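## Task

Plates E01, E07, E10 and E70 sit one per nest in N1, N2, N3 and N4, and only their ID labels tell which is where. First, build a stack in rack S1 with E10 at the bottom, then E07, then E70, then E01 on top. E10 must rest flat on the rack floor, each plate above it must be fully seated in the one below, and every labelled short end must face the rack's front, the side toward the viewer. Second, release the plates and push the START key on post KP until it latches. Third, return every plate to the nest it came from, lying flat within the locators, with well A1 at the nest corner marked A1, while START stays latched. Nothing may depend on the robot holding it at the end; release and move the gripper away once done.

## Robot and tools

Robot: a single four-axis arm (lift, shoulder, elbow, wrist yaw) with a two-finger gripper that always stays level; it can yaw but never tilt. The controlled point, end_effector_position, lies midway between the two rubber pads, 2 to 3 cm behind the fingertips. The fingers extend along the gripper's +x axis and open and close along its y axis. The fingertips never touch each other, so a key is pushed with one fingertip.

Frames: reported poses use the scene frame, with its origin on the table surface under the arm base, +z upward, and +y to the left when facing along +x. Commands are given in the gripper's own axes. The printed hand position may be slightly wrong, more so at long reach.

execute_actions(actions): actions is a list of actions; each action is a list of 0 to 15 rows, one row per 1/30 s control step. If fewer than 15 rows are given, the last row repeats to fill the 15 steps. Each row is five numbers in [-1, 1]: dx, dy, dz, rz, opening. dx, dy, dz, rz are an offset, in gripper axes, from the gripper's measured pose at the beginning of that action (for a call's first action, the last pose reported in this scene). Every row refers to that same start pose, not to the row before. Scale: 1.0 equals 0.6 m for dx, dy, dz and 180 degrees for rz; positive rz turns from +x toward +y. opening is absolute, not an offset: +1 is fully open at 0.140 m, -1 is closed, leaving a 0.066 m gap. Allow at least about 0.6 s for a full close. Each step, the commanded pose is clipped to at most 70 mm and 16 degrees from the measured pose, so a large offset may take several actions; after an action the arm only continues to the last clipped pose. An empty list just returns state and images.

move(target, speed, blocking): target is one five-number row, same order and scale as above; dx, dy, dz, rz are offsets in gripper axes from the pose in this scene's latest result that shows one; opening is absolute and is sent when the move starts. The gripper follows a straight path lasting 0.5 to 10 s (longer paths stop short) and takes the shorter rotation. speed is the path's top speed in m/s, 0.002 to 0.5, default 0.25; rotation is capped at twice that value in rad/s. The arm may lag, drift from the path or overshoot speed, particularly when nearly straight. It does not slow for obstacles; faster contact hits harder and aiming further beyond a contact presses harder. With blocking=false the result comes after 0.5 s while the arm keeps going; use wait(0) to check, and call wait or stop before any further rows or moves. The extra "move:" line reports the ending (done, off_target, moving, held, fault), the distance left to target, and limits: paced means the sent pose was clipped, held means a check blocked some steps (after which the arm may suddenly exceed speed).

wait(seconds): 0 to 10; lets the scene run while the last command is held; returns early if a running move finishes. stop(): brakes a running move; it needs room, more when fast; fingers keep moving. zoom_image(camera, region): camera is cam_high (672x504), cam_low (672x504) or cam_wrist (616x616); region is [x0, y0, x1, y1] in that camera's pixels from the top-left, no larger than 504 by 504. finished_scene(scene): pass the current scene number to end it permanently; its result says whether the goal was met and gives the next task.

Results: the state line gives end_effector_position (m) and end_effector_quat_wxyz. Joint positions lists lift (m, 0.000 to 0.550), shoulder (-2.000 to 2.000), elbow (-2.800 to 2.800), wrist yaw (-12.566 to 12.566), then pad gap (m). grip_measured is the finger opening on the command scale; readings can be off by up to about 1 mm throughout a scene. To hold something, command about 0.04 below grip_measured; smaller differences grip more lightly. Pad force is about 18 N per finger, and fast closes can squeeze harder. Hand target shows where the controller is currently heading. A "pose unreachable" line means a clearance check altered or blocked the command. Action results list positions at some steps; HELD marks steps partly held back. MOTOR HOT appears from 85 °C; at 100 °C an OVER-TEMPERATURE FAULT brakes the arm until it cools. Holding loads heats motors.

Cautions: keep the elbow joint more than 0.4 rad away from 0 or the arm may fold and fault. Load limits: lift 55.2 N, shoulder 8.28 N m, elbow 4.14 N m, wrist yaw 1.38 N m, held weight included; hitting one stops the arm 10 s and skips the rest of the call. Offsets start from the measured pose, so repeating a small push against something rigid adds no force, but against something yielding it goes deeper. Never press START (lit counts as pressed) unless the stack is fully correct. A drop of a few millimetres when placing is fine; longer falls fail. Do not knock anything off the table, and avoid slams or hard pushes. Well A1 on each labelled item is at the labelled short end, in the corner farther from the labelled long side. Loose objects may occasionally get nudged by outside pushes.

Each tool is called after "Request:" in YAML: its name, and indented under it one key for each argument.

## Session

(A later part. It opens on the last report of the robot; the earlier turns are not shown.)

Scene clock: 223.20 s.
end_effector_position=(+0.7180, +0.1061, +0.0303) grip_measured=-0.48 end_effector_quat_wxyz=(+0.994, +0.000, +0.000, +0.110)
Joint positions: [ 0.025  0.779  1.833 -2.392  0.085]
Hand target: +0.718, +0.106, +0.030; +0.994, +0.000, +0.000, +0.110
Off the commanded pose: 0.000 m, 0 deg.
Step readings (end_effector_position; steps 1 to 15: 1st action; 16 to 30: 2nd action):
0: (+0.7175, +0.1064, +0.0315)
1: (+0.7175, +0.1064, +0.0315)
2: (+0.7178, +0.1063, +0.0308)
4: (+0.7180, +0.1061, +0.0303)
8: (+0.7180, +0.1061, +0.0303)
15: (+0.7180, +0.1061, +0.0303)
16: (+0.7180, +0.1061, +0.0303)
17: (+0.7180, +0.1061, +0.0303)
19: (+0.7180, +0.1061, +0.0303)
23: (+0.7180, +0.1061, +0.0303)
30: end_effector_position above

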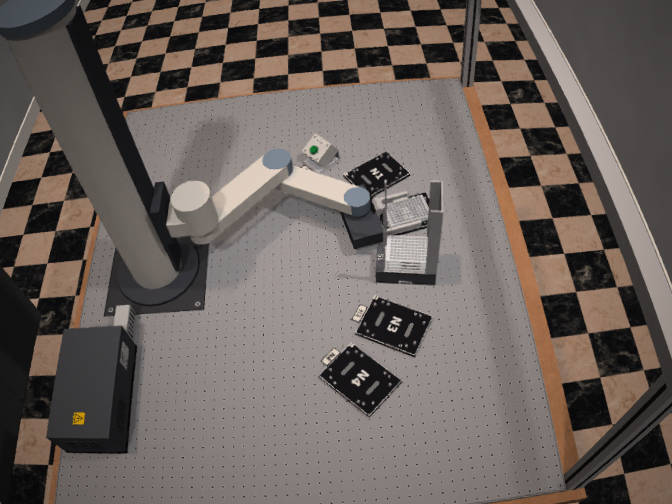

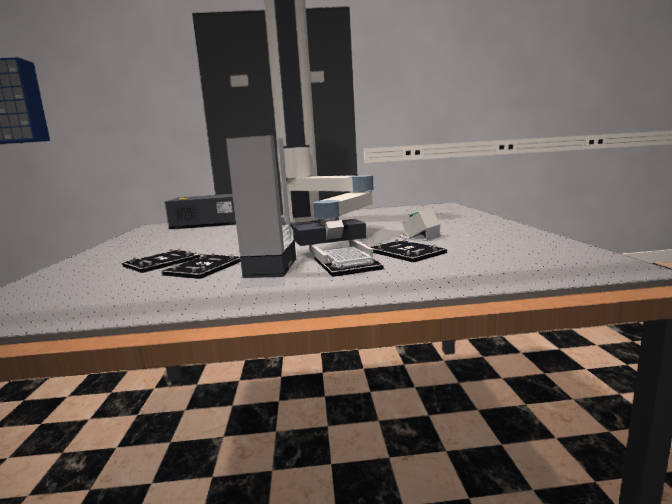

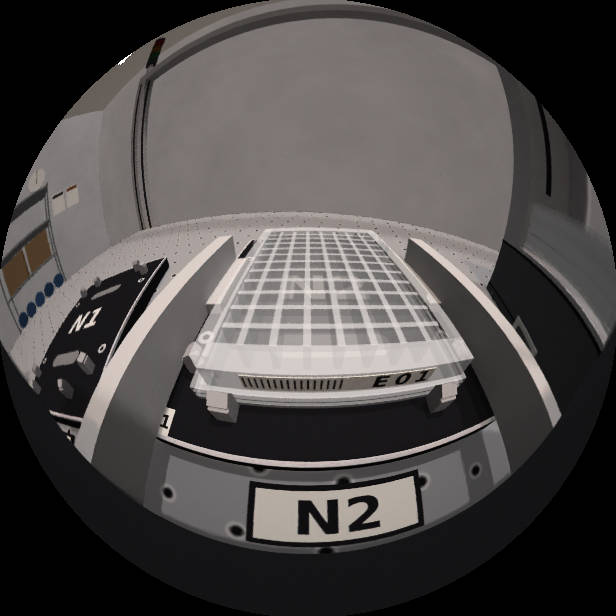

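Request:
move:
  target: [0,0,-0.334,0,-0.53]
  speed: 0.2

Request:
move:
  target: [0,0,-0.009,0,-0.53]
  speed: 0.015

Request:
move:
  target: [0,0,0,0,0.1]

Request:
move:
  target: [-0.27,0,0,0,0.1]

Request:
zoom_image:
  camera: "cam_wrist"
  region: [250, 190, 390, 290]

Request:
move:
  target: [-0.218,0.468,-0.03,0.3,-1]

Request:
zoom_image:
  camera: "cam_high"
  region: [260, 110, 370, 200]

Scene clock: 237.97 s.
end_effector_position=(+0.7032, -0.0761, +0.1166) grip_measured=-0.48 end_effector_quat_wxyz=(+0.997, +0.000, +0.000, -0.077)
Joint positions: [ 0.112  0.509  1.712 -2.375  0.085]
Hand target: +0.703, -0.076, +0.117; +0.997, +0.000, +0.000, -0.077
Off the commanded pose: 0.000 m, 0 deg.
move: done

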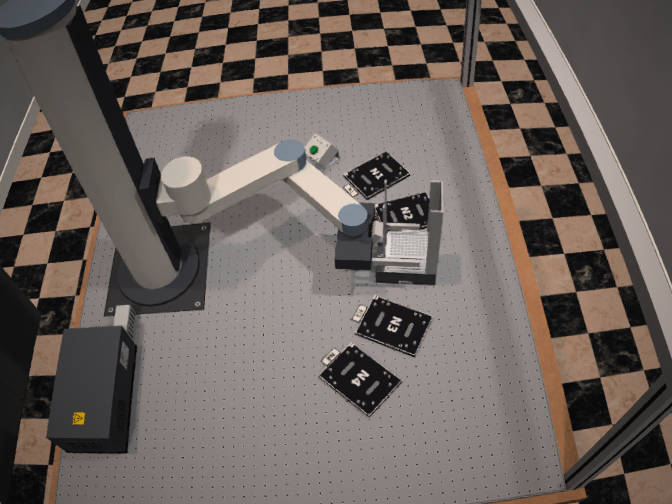

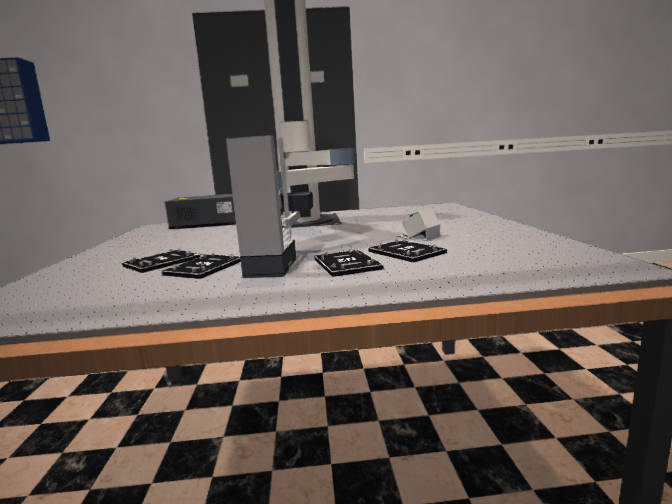

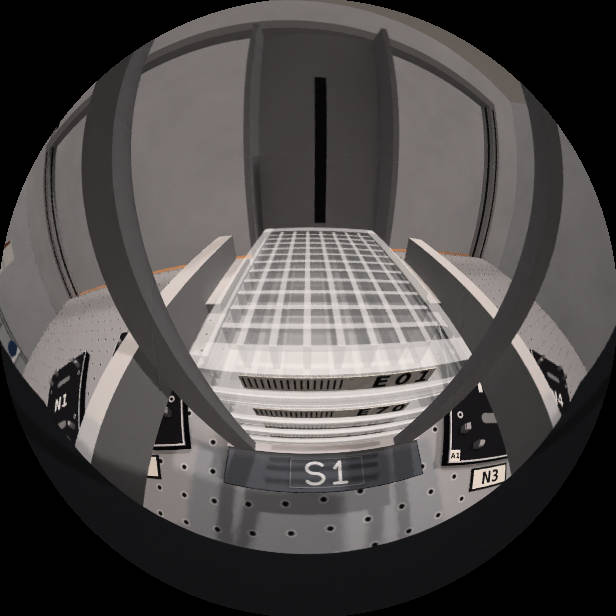

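Scene clock: 238.67 s.
end_effector_position=(+0.7032, -0.0761, +0.1112) grip_measured=-0.48 end_effector_quat_wxyz=(+0.997, +0.000, +0.000, -0.077)
Joint positions: [ 0.106  0.509  1.712 -2.375  0.085]
Hand target: +0.703, -0.076, +0.111; +0.997, +0.000, +0.000, -0.077
Off the commanded pose: 0.000 m, 0 deg.
move: done

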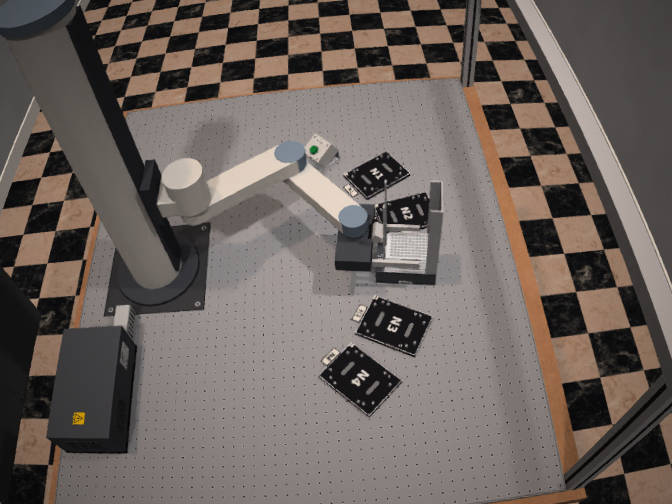

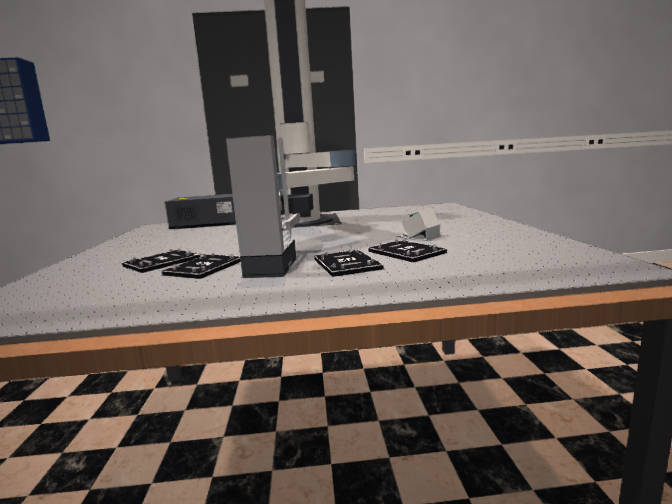

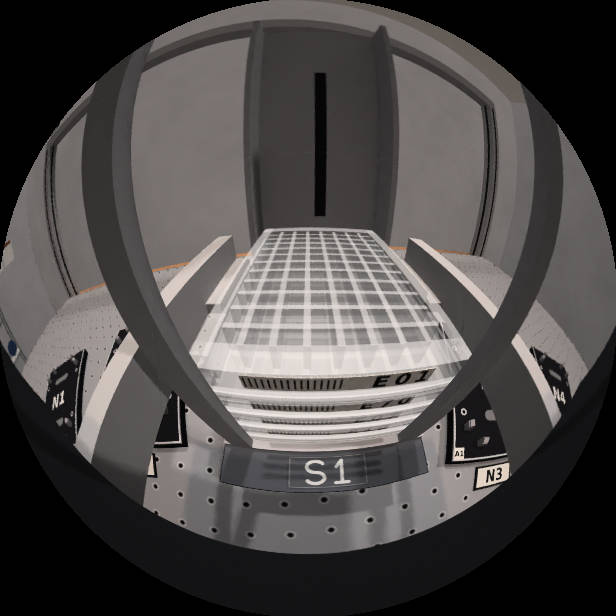

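Scene clock: 239.17 s.
end_effector_position=(+0.7032, -0.0761, +0.1112) grip_measured=+0.10 end_effector_quat_wxyz=(+0.997, +0.000, +0.000, -0.077)
Joint positions: [ 0.106  0.509  1.712 -2.375  0.107]
Hand target: +0.703, -0.076, +0.111; +0.997, +0.000, +0.000, -0.077
Off the commanded pose: 0.000 m, 0 deg.
move: done

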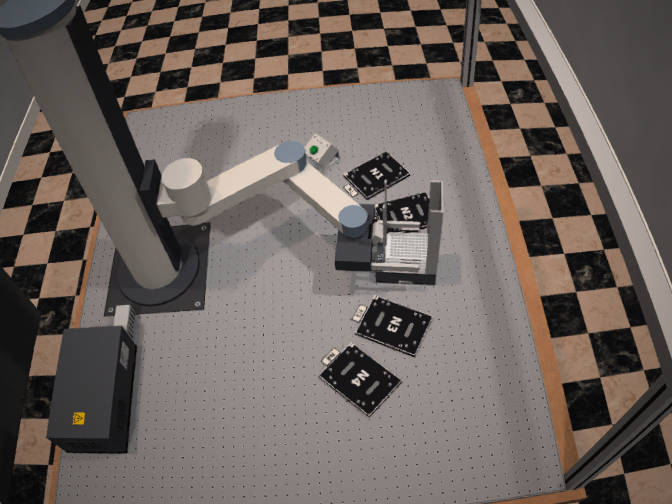

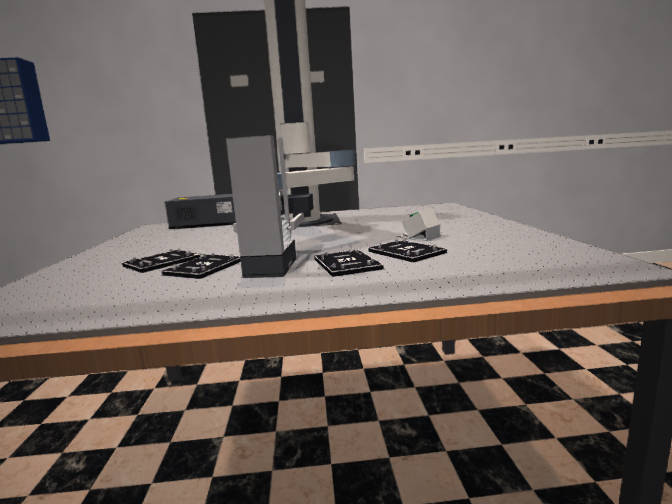

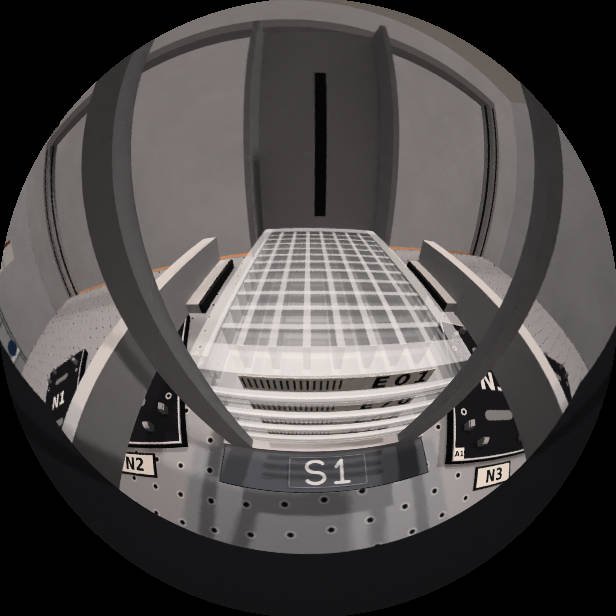

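Scene clock: 240.23 s.
end_effector_position=(+0.5431, -0.0511, +0.1111) grip_measured=+0.10 end_effector_quat_wxyz=(+0.997, +0.000, +0.000, -0.077)
Joint positions: [ 0.106  0.831  0.911 -1.897  0.107]
Hand target: +0.543, -0.051, +0.111; +0.997, +0.000, +0.000, -0.077
Off the commanded pose: 0.000 m, 0 deg.
move: done

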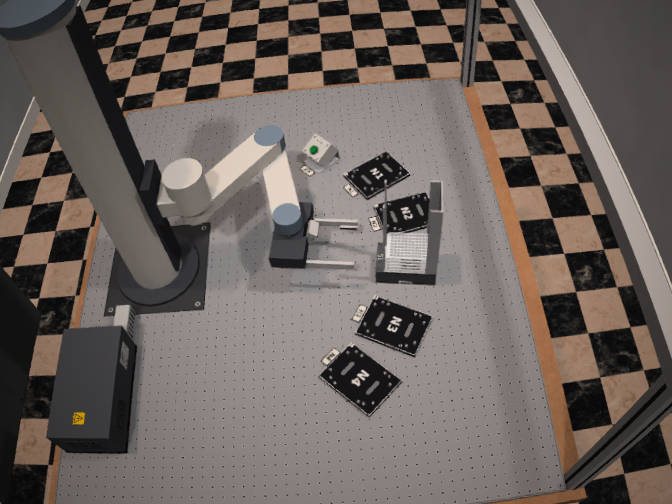

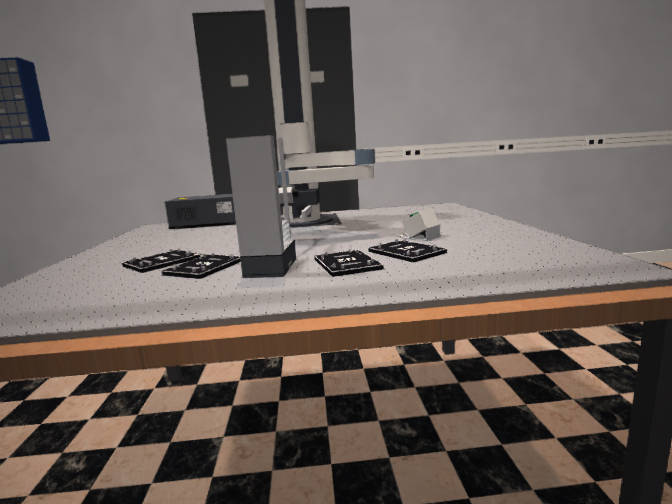

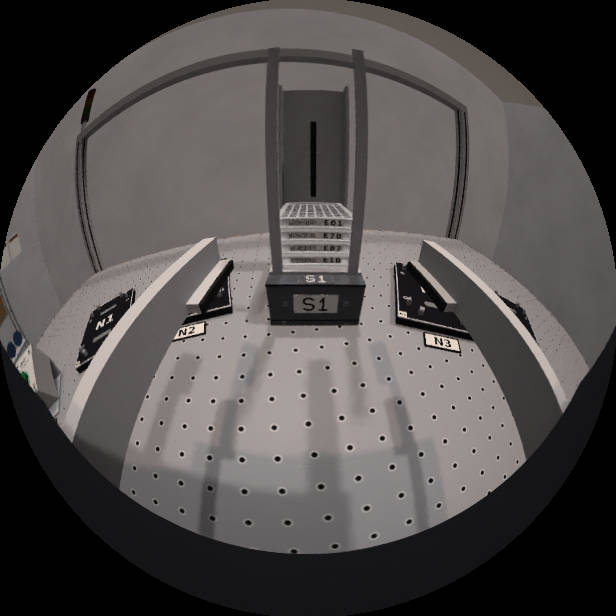

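Region (250, 190, 390, 290) of cam_wrist's 616x616 image, scaled by 3.600, with more detail than that image has; it fills the top 360 rows of this view, and the rest is white.

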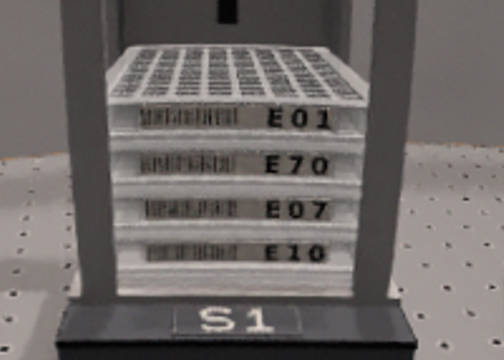

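Scene clock: 242.47 s.
end_effector_position=(+0.4571, +0.2467, +0.0931) grip_measured=-0.99 end_effector_quat_wxyz=(+0.923, +0.000, +0.000, +0.384)
Joint positions: [ 0.088  1.631  0.927 -1.77   0.066]
Hand target: +0.457, +0.247, +0.093; +0.923, +0.000, +0.000, +0.384
Off the commanded pose: 0.000 m, 0 deg.
move: done

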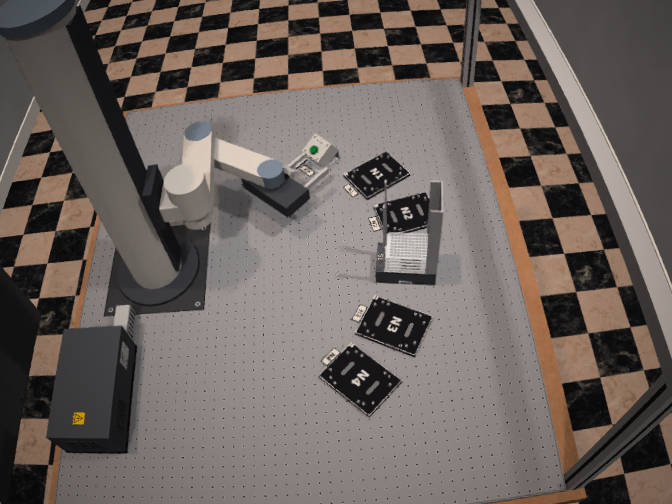

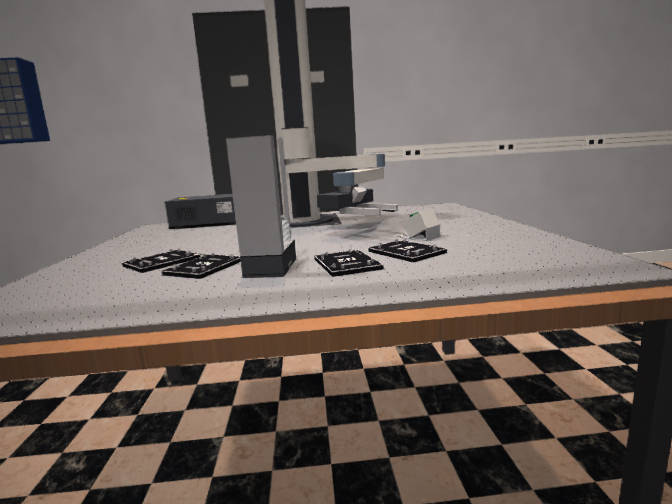

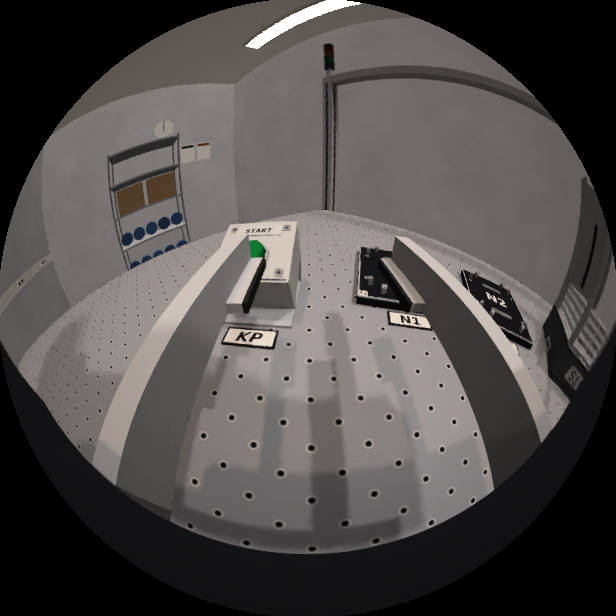

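Region (260, 110, 370, 200) of cam_high's 672x504 image, scaled by 4.582, with more detail than that image has; it fills the top 412 rows of this view, and the rest is white.

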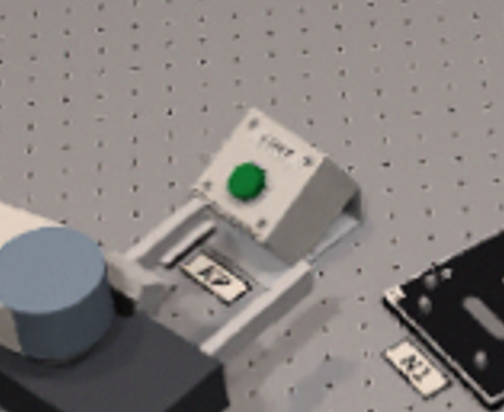

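Request:
move:
  target: [0.05,0.008,-0.012,0,-1]
  speed: 0.06

Request:
zoom_image:
  camera: "cam_high"
  region: [280, 125, 350, 180]

Request:
zoom_image:
  camera: "cam_low"
  region: [370, 195, 450, 245]

Request:
zoom_image:
  camera: "cam_wrist"
  region: [180, 200, 320, 320]

Scene clock: 249.93 s.
end_effector_position=(+0.4747, +0.2715, +0.0859) grip_measured=-0.99 end_effector_quat_wxyz=(+0.923, +0.000, +0.000, +0.384)
Joint positions: [ 0.081  1.619  1.058 -1.887  0.066]
Hand target: +0.475, +0.271, +0.086; +0.923, +0.000, +0.000, +0.384
Off the commanded pose: 0.000 m, 0 deg.
move: done

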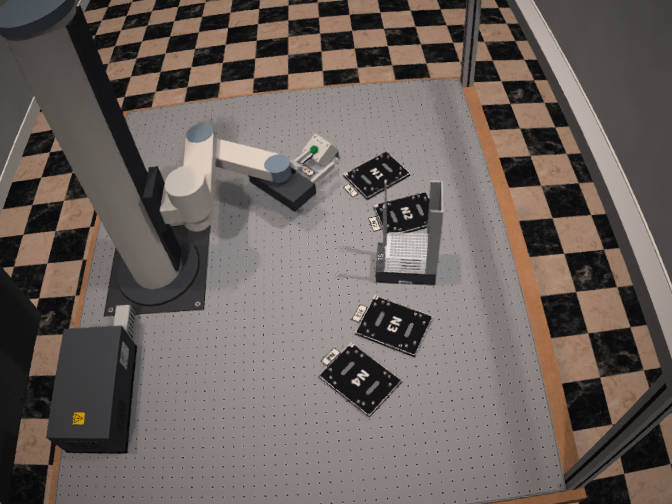

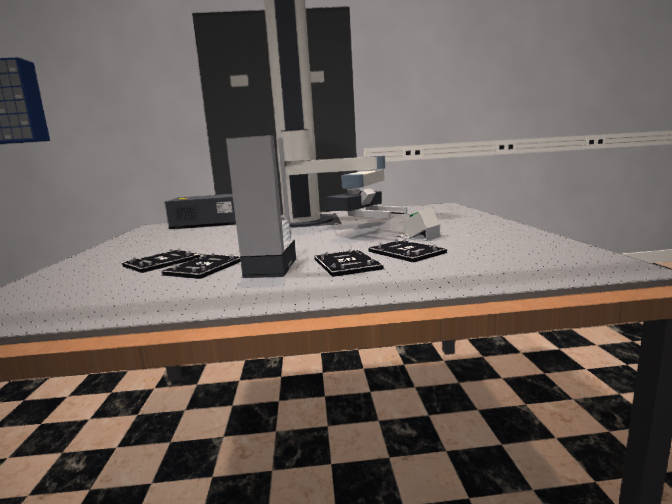

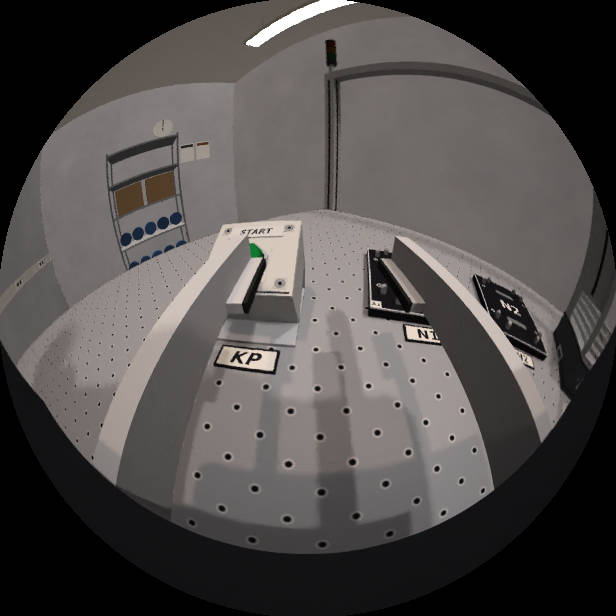

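Region (280, 125, 350, 180) of cam_high's 672x504 image, scaled by 7.200, with more detail than that image has; it fills the top 396 rows of this view, and the rest is white.

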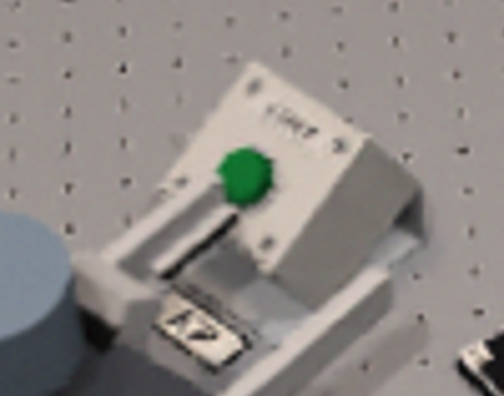

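Region (370, 195, 450, 245) of cam_low's 672x504 image, scaled by 6.300, with more detail than that image has; it fills the top 315 rows of this view, and the rest is white.

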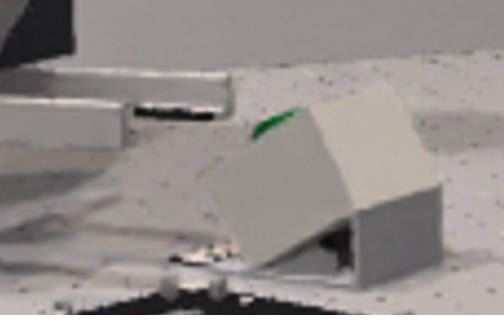

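Region (180, 200, 320, 320) of cam_wrist's 616x616 image, scaled by 3.600, with more detail than that image has; it fills the top 432 rows of this view, and the rest is white.

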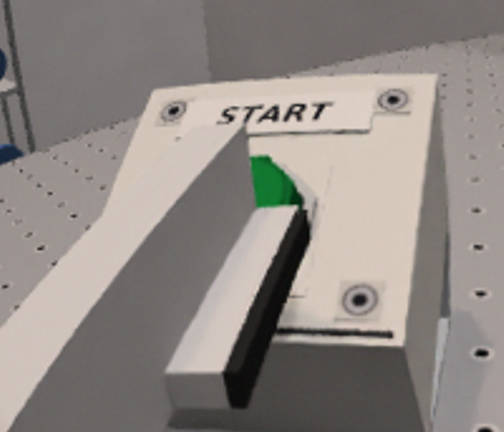

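Request:
move:
  target: [0.03,0.005,0,0,-1]
  speed: 0.03

Request:
move:
  target: [0.003,0,-0.007,0,-1]
  speed: 0.01

Request:
zoom_image:
  camera: "cam_high"
  region: [280, 125, 350, 180]

Request:
zoom_image:
  camera: "cam_low"
  region: [370, 195, 450, 245]

Scene clock: 257.80 s.
end_effector_position=(+0.4852, +0.2865, +0.0859) grip_measured=-0.99 end_effector_quat_wxyz=(+0.923, +0.000, +0.000, +0.385)
Joint positions: [ 0.081  1.605  1.139 -1.955  0.066]
Hand target: +0.485, +0.286, +0.086; +0.923, +0.000, +0.000, +0.384
Off the commanded pose: 0.000 m, 0 deg.
move: done

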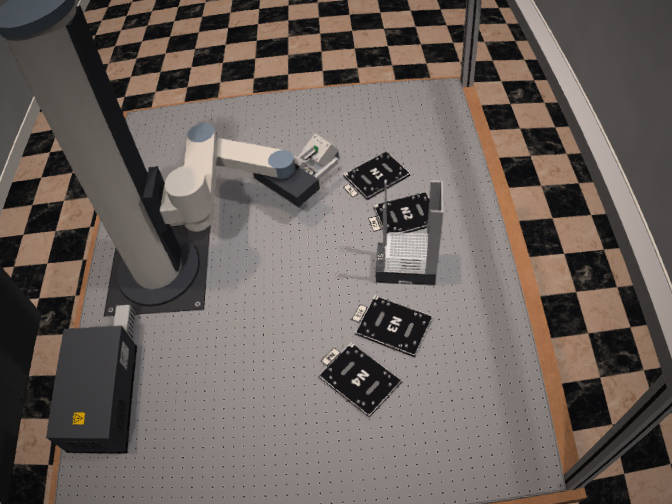

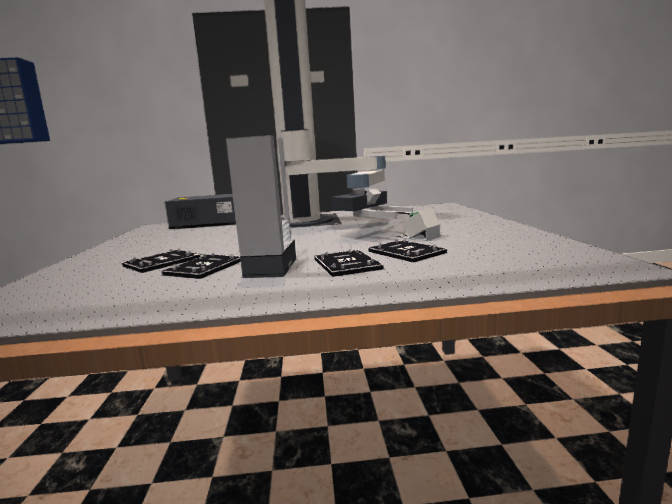

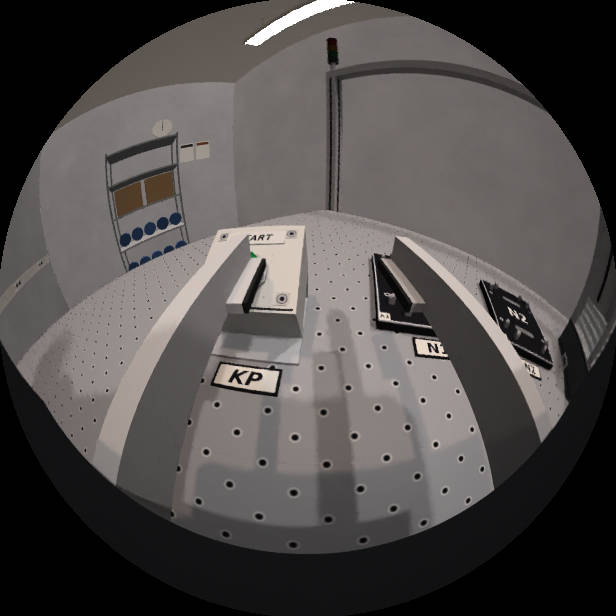

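Scene clock: 258.50 s.
end_effector_position=(+0.4864, +0.2877, +0.0819) grip_measured=-0.99 end_effector_quat_wxyz=(+0.923, +0.000, +0.000, +0.385)
Joint positions: [ 0.077  1.603  1.147 -1.96   0.066]
Hand target: +0.486, +0.288, +0.082; +0.923, +0.000, +0.000, +0.385
Off the commanded pose: 0.000 m, 0 deg.
move: done

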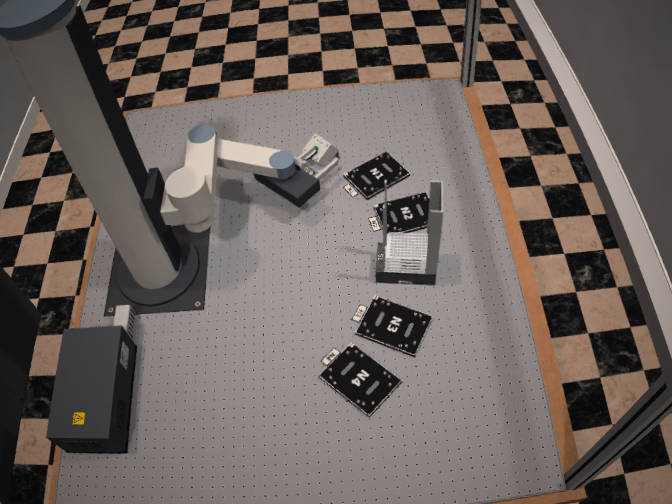

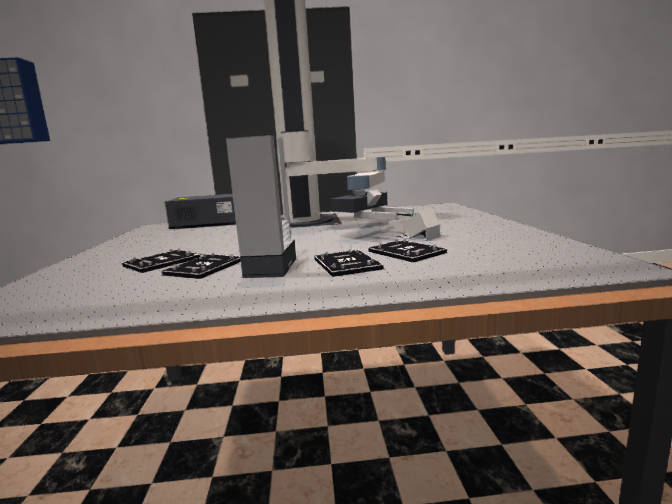

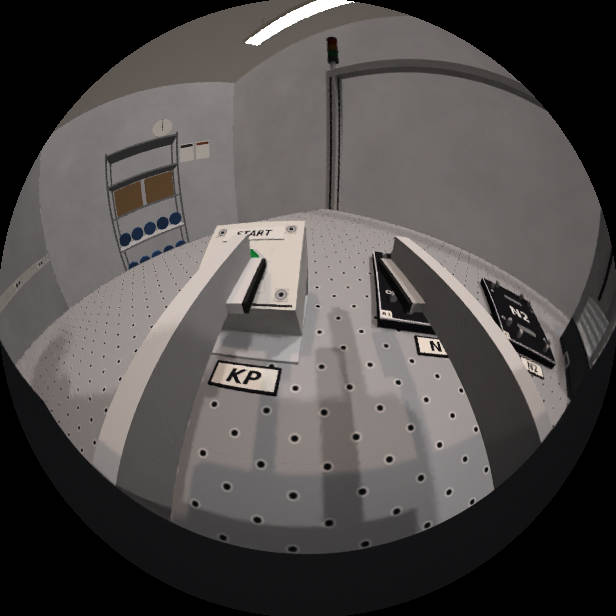

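Region (280, 125, 350, 180) of cam_high's 672x504 image, scaled by 7.200, with more detail than that image has; it fills the top 396 rows of this view, and the rest is white.

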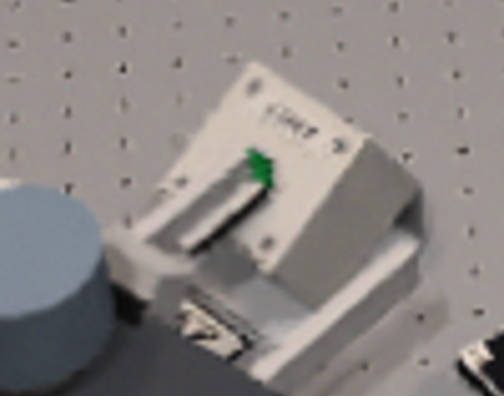

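Region (370, 195, 450, 245) of cam_low's 672x504 image, scaled by 6.300, with more detail than that image has; it fills the top 315 rows of this view, and the rest is white.

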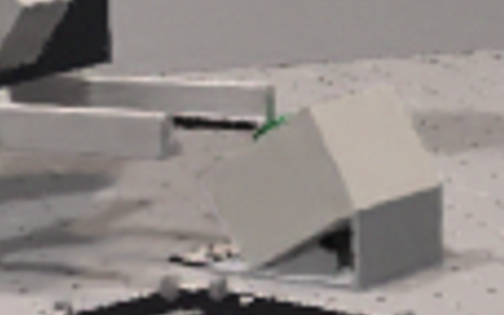

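Pressing; continue in small steps.

Request:
execute_actions:
  actions:
    - [[0.0005,0,-0.0012,0,-1]]
    - [[0.0005,0,-0.0012,0,-1]]
    - [[0.0005,0,-0.0012,0,-1]]
    - [[0.0005,0,-0.0012,0,-1]]
    - [[0.0005,0,-0.0012,0,-1]]

Scene clock: 265.57 s.
end_effector_position=(+0.4873, +0.2885, +0.0792) grip_measured=-0.99 end_effector_quat_wxyz=(+0.923, +0.000, +0.000, +0.385)
Joint positions: [ 0.074  1.601  1.153 -1.964  0.066]
Hand target: +0.487, +0.289, +0.079; +0.923, +0.000, +0.000, +0.385
Off the commanded pose: 0.000 m, 0 deg.
Step readings (end_effector_position; steps 1 to 15: 1st action; 16 to 30: 2nd action; 31 to 45: 3rd action; 46 to 60: 4th action; 61 to 75: 5th action):
0: (+0.4864, +0.2877, +0.0819)
1: (+0.4864, +0.2877, +0.0819)
2: (+0.4866, +0.2878, +0.0815)
4: (+0.4866, +0.2879, +0.0813)
8: (+0.4866, +0.2879, +0.0813)
15: (+0.4866, +0.2879, +0.0813)
16: (+0.4866, +0.2879, +0.0813)
17: (+0.4867, +0.2880, +0.0809)
19: (+0.4868, +0.2880, +0.0808)
23: (+0.4868, +0.2880, +0.0808)
30: (+0.4868, +0.2880, +0.0808)
31: (+0.4868, +0.2880, +0.0808)
32: (+0.4869, +0.2882, +0.0804)
34: (+0.4869, +0.2882, +0.0802)
38: (+0.4869, +0.2882, +0.0802)
45: (+0.4869, +0.2882, +0.0802)
46: (+0.4869, +0.2882, +0.0802)
47: (+0.4871, +0.2883, +0.0798)
49: (+0.4871, +0.2883, +0.0797)
53: (+0.4871, +0.2883, +0.0797)
60: (+0.4871, +0.2883, +0.0797)
61: (+0.4871, +0.2883, +0.0797)
62: (+0.4872, +0.2885, +0.0793)
64: (+0.4873, +0.2885, +0.0792)
68: (+0.4873, +0.2885, +0.0792)
75: end_effector_position above

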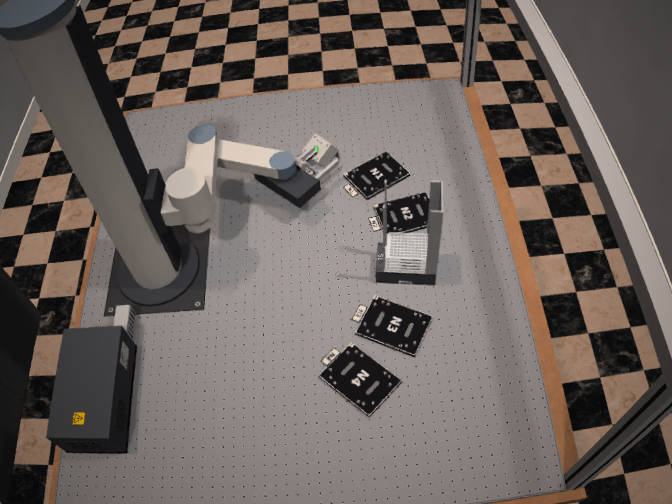

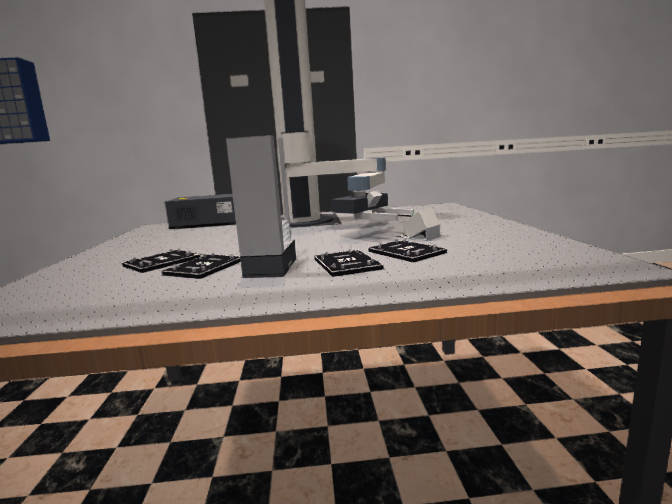

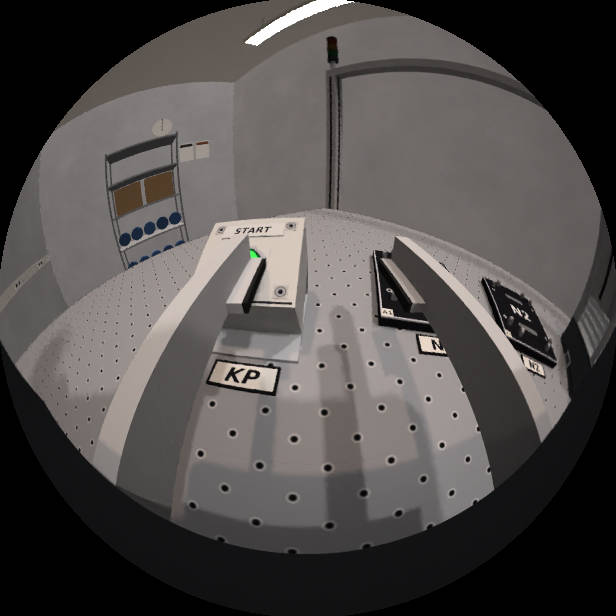

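Request:
execute_actions:
  actions:
    - [[0.0005,0,-0.0012,0,-1]]
    - [[0.0005,0,-0.0012,0,-1]]
    - [[0.0005,0,-0.0012,0,-1]]
    - [[-0.06,0,0.05,0,-1]]

Scene clock: 269.93 s.
end_effector_position=(+0.4622, +0.2630, +0.1084) grip_measured=-0.99 end_effector_quat_wxyz=(+0.923, +0.000, +0.000, +0.385)
Joint positions: [ 0.103  1.649  0.991 -1.85   0.066]
Hand target: +0.462, +0.263, +0.108; +0.923, +0.000, +0.000, +0.385
Off the commanded pose: 0.000 m, 0 deg.
Step readings (end_effector_position; steps 1 to 15: 1st action; 16 to 30: 2nd action; 31 to 45: 3rd action; 46 to 60: 4th action):
0: (+0.4873, +0.2885, +0.0792)
1: (+0.4873, +0.2885, +0.0792)
2: (+0.4874, +0.2886, +0.0788)
4: (+0.4874, +0.2886, +0.0787)
8: (+0.4874, +0.2886, +0.0787)
15: (+0.4874, +0.2886, +0.0787)
16: (+0.4875, +0.2886, +0.0786)
17: (+0.4875, +0.2887, +0.0784)
19: (+0.4875, +0.2887, +0.0785)
23: (+0.4875, +0.2887, +0.0785)
30: (+0.4875, +0.2887, +0.0785)
31: (+0.4875, +0.2887, +0.0785)
32: (+0.4875, +0.2887, +0.0784)
34: (+0.4875, +0.2887, +0.0784)
38: (+0.4875, +0.2887, +0.0784)
45: (+0.4875, +0.2887, +0.0784)
46: (+0.4875, +0.2887, +0.0784)
47: (+0.4869, +0.2881, +0.0790)
49: (+0.4822, +0.2830, +0.0858)
53: (+0.4650, +0.2654, +0.1072)
60: end_effector_position above

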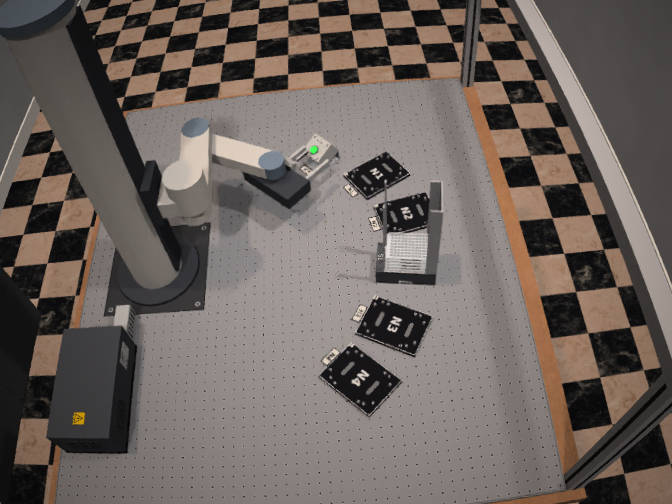

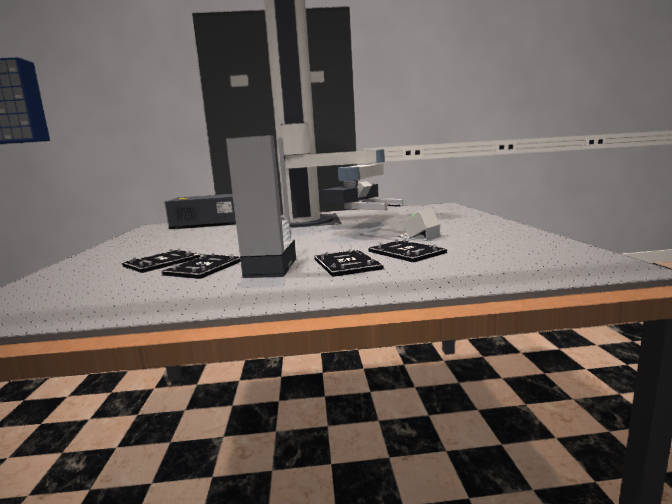

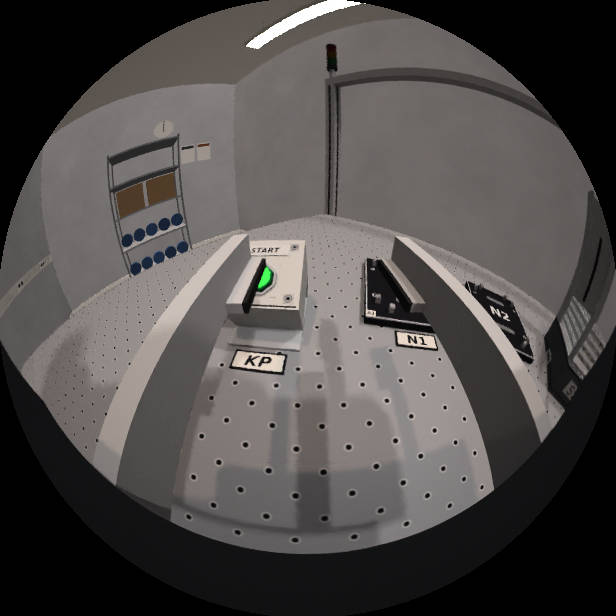

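Request:
move:
  target: [-0.277,-0.4643,0.0043,-0.3006,0.1]
  speed: 0.4

Request:
move:
  target: [0.27,0,0,0,0.1]

Scene clock: 277.03 s.
end_effector_position=(+0.5428, -0.0512, +0.1110) grip_measured=+0.10 end_effector_quat_wxyz=(+0.997, +0.000, +0.000, -0.077)
Joint positions: [ 0.106  0.831  0.91  -1.897  0.107]
Hand target: +0.543, -0.051, +0.111; +0.997, +0.000, +0.000, -0.077
Off the commanded pose: 0.000 m, 0 deg.
move: done

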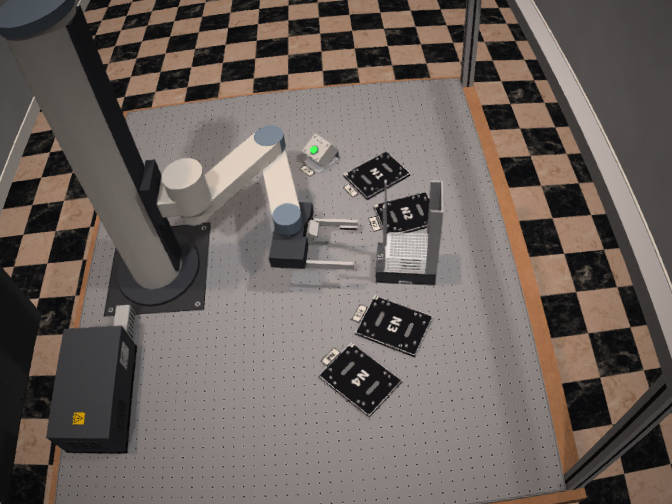

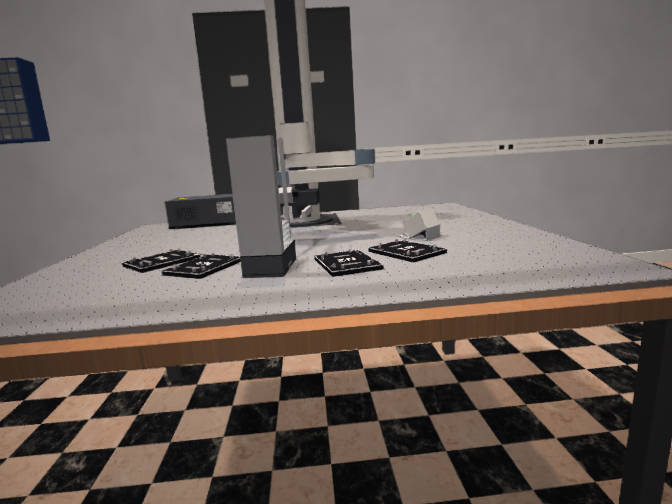

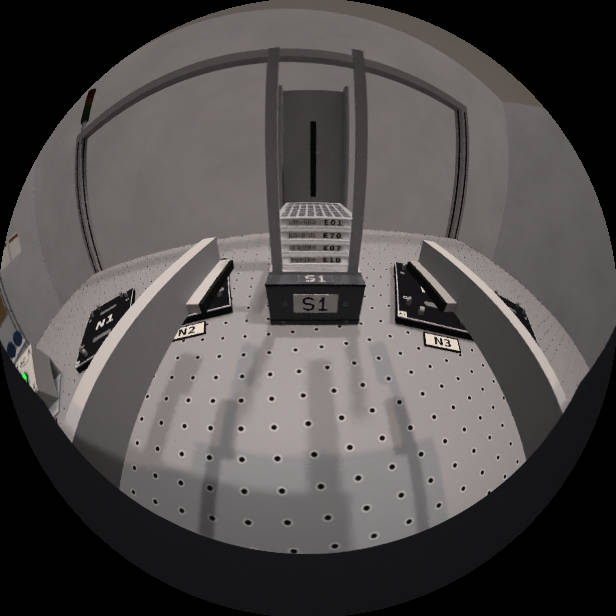

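Scene clock: 278.13 s.
end_effector_position=(+0.7029, -0.0763, +0.1110) grip_measured=+0.10 end_effector_quat_wxyz=(+0.997, +0.000, +0.000, -0.077)
Joint positions: [ 0.106  0.509  1.711 -2.374  0.107]
Hand target: +0.703, -0.076, +0.111; +0.997, +0.000, +0.000, -0.077
Off the commanded pose: 0.000 m, 0 deg.
move: done

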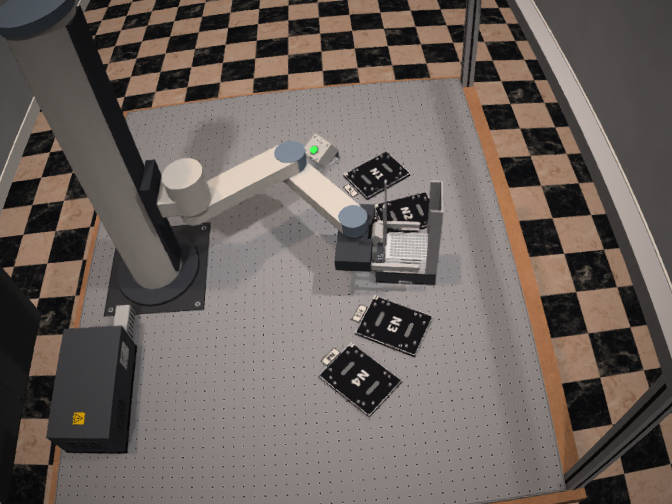

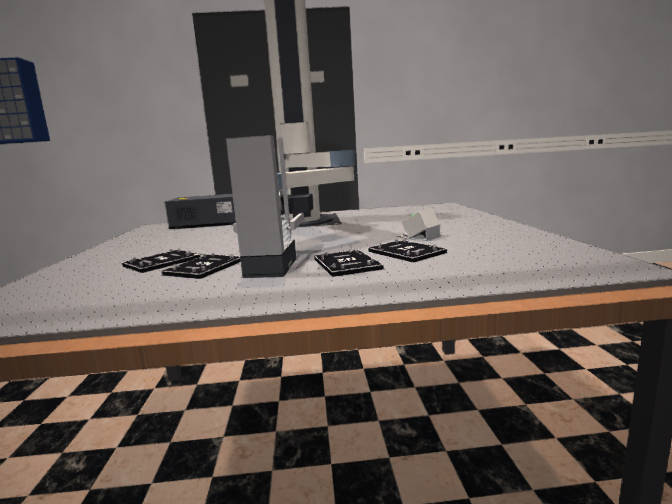

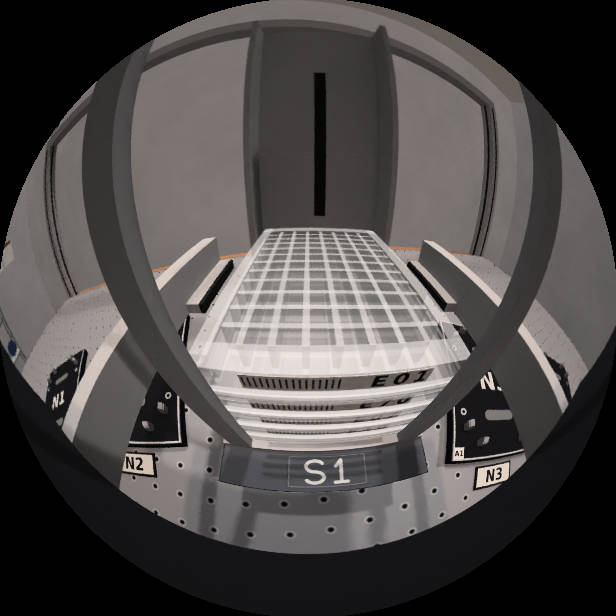

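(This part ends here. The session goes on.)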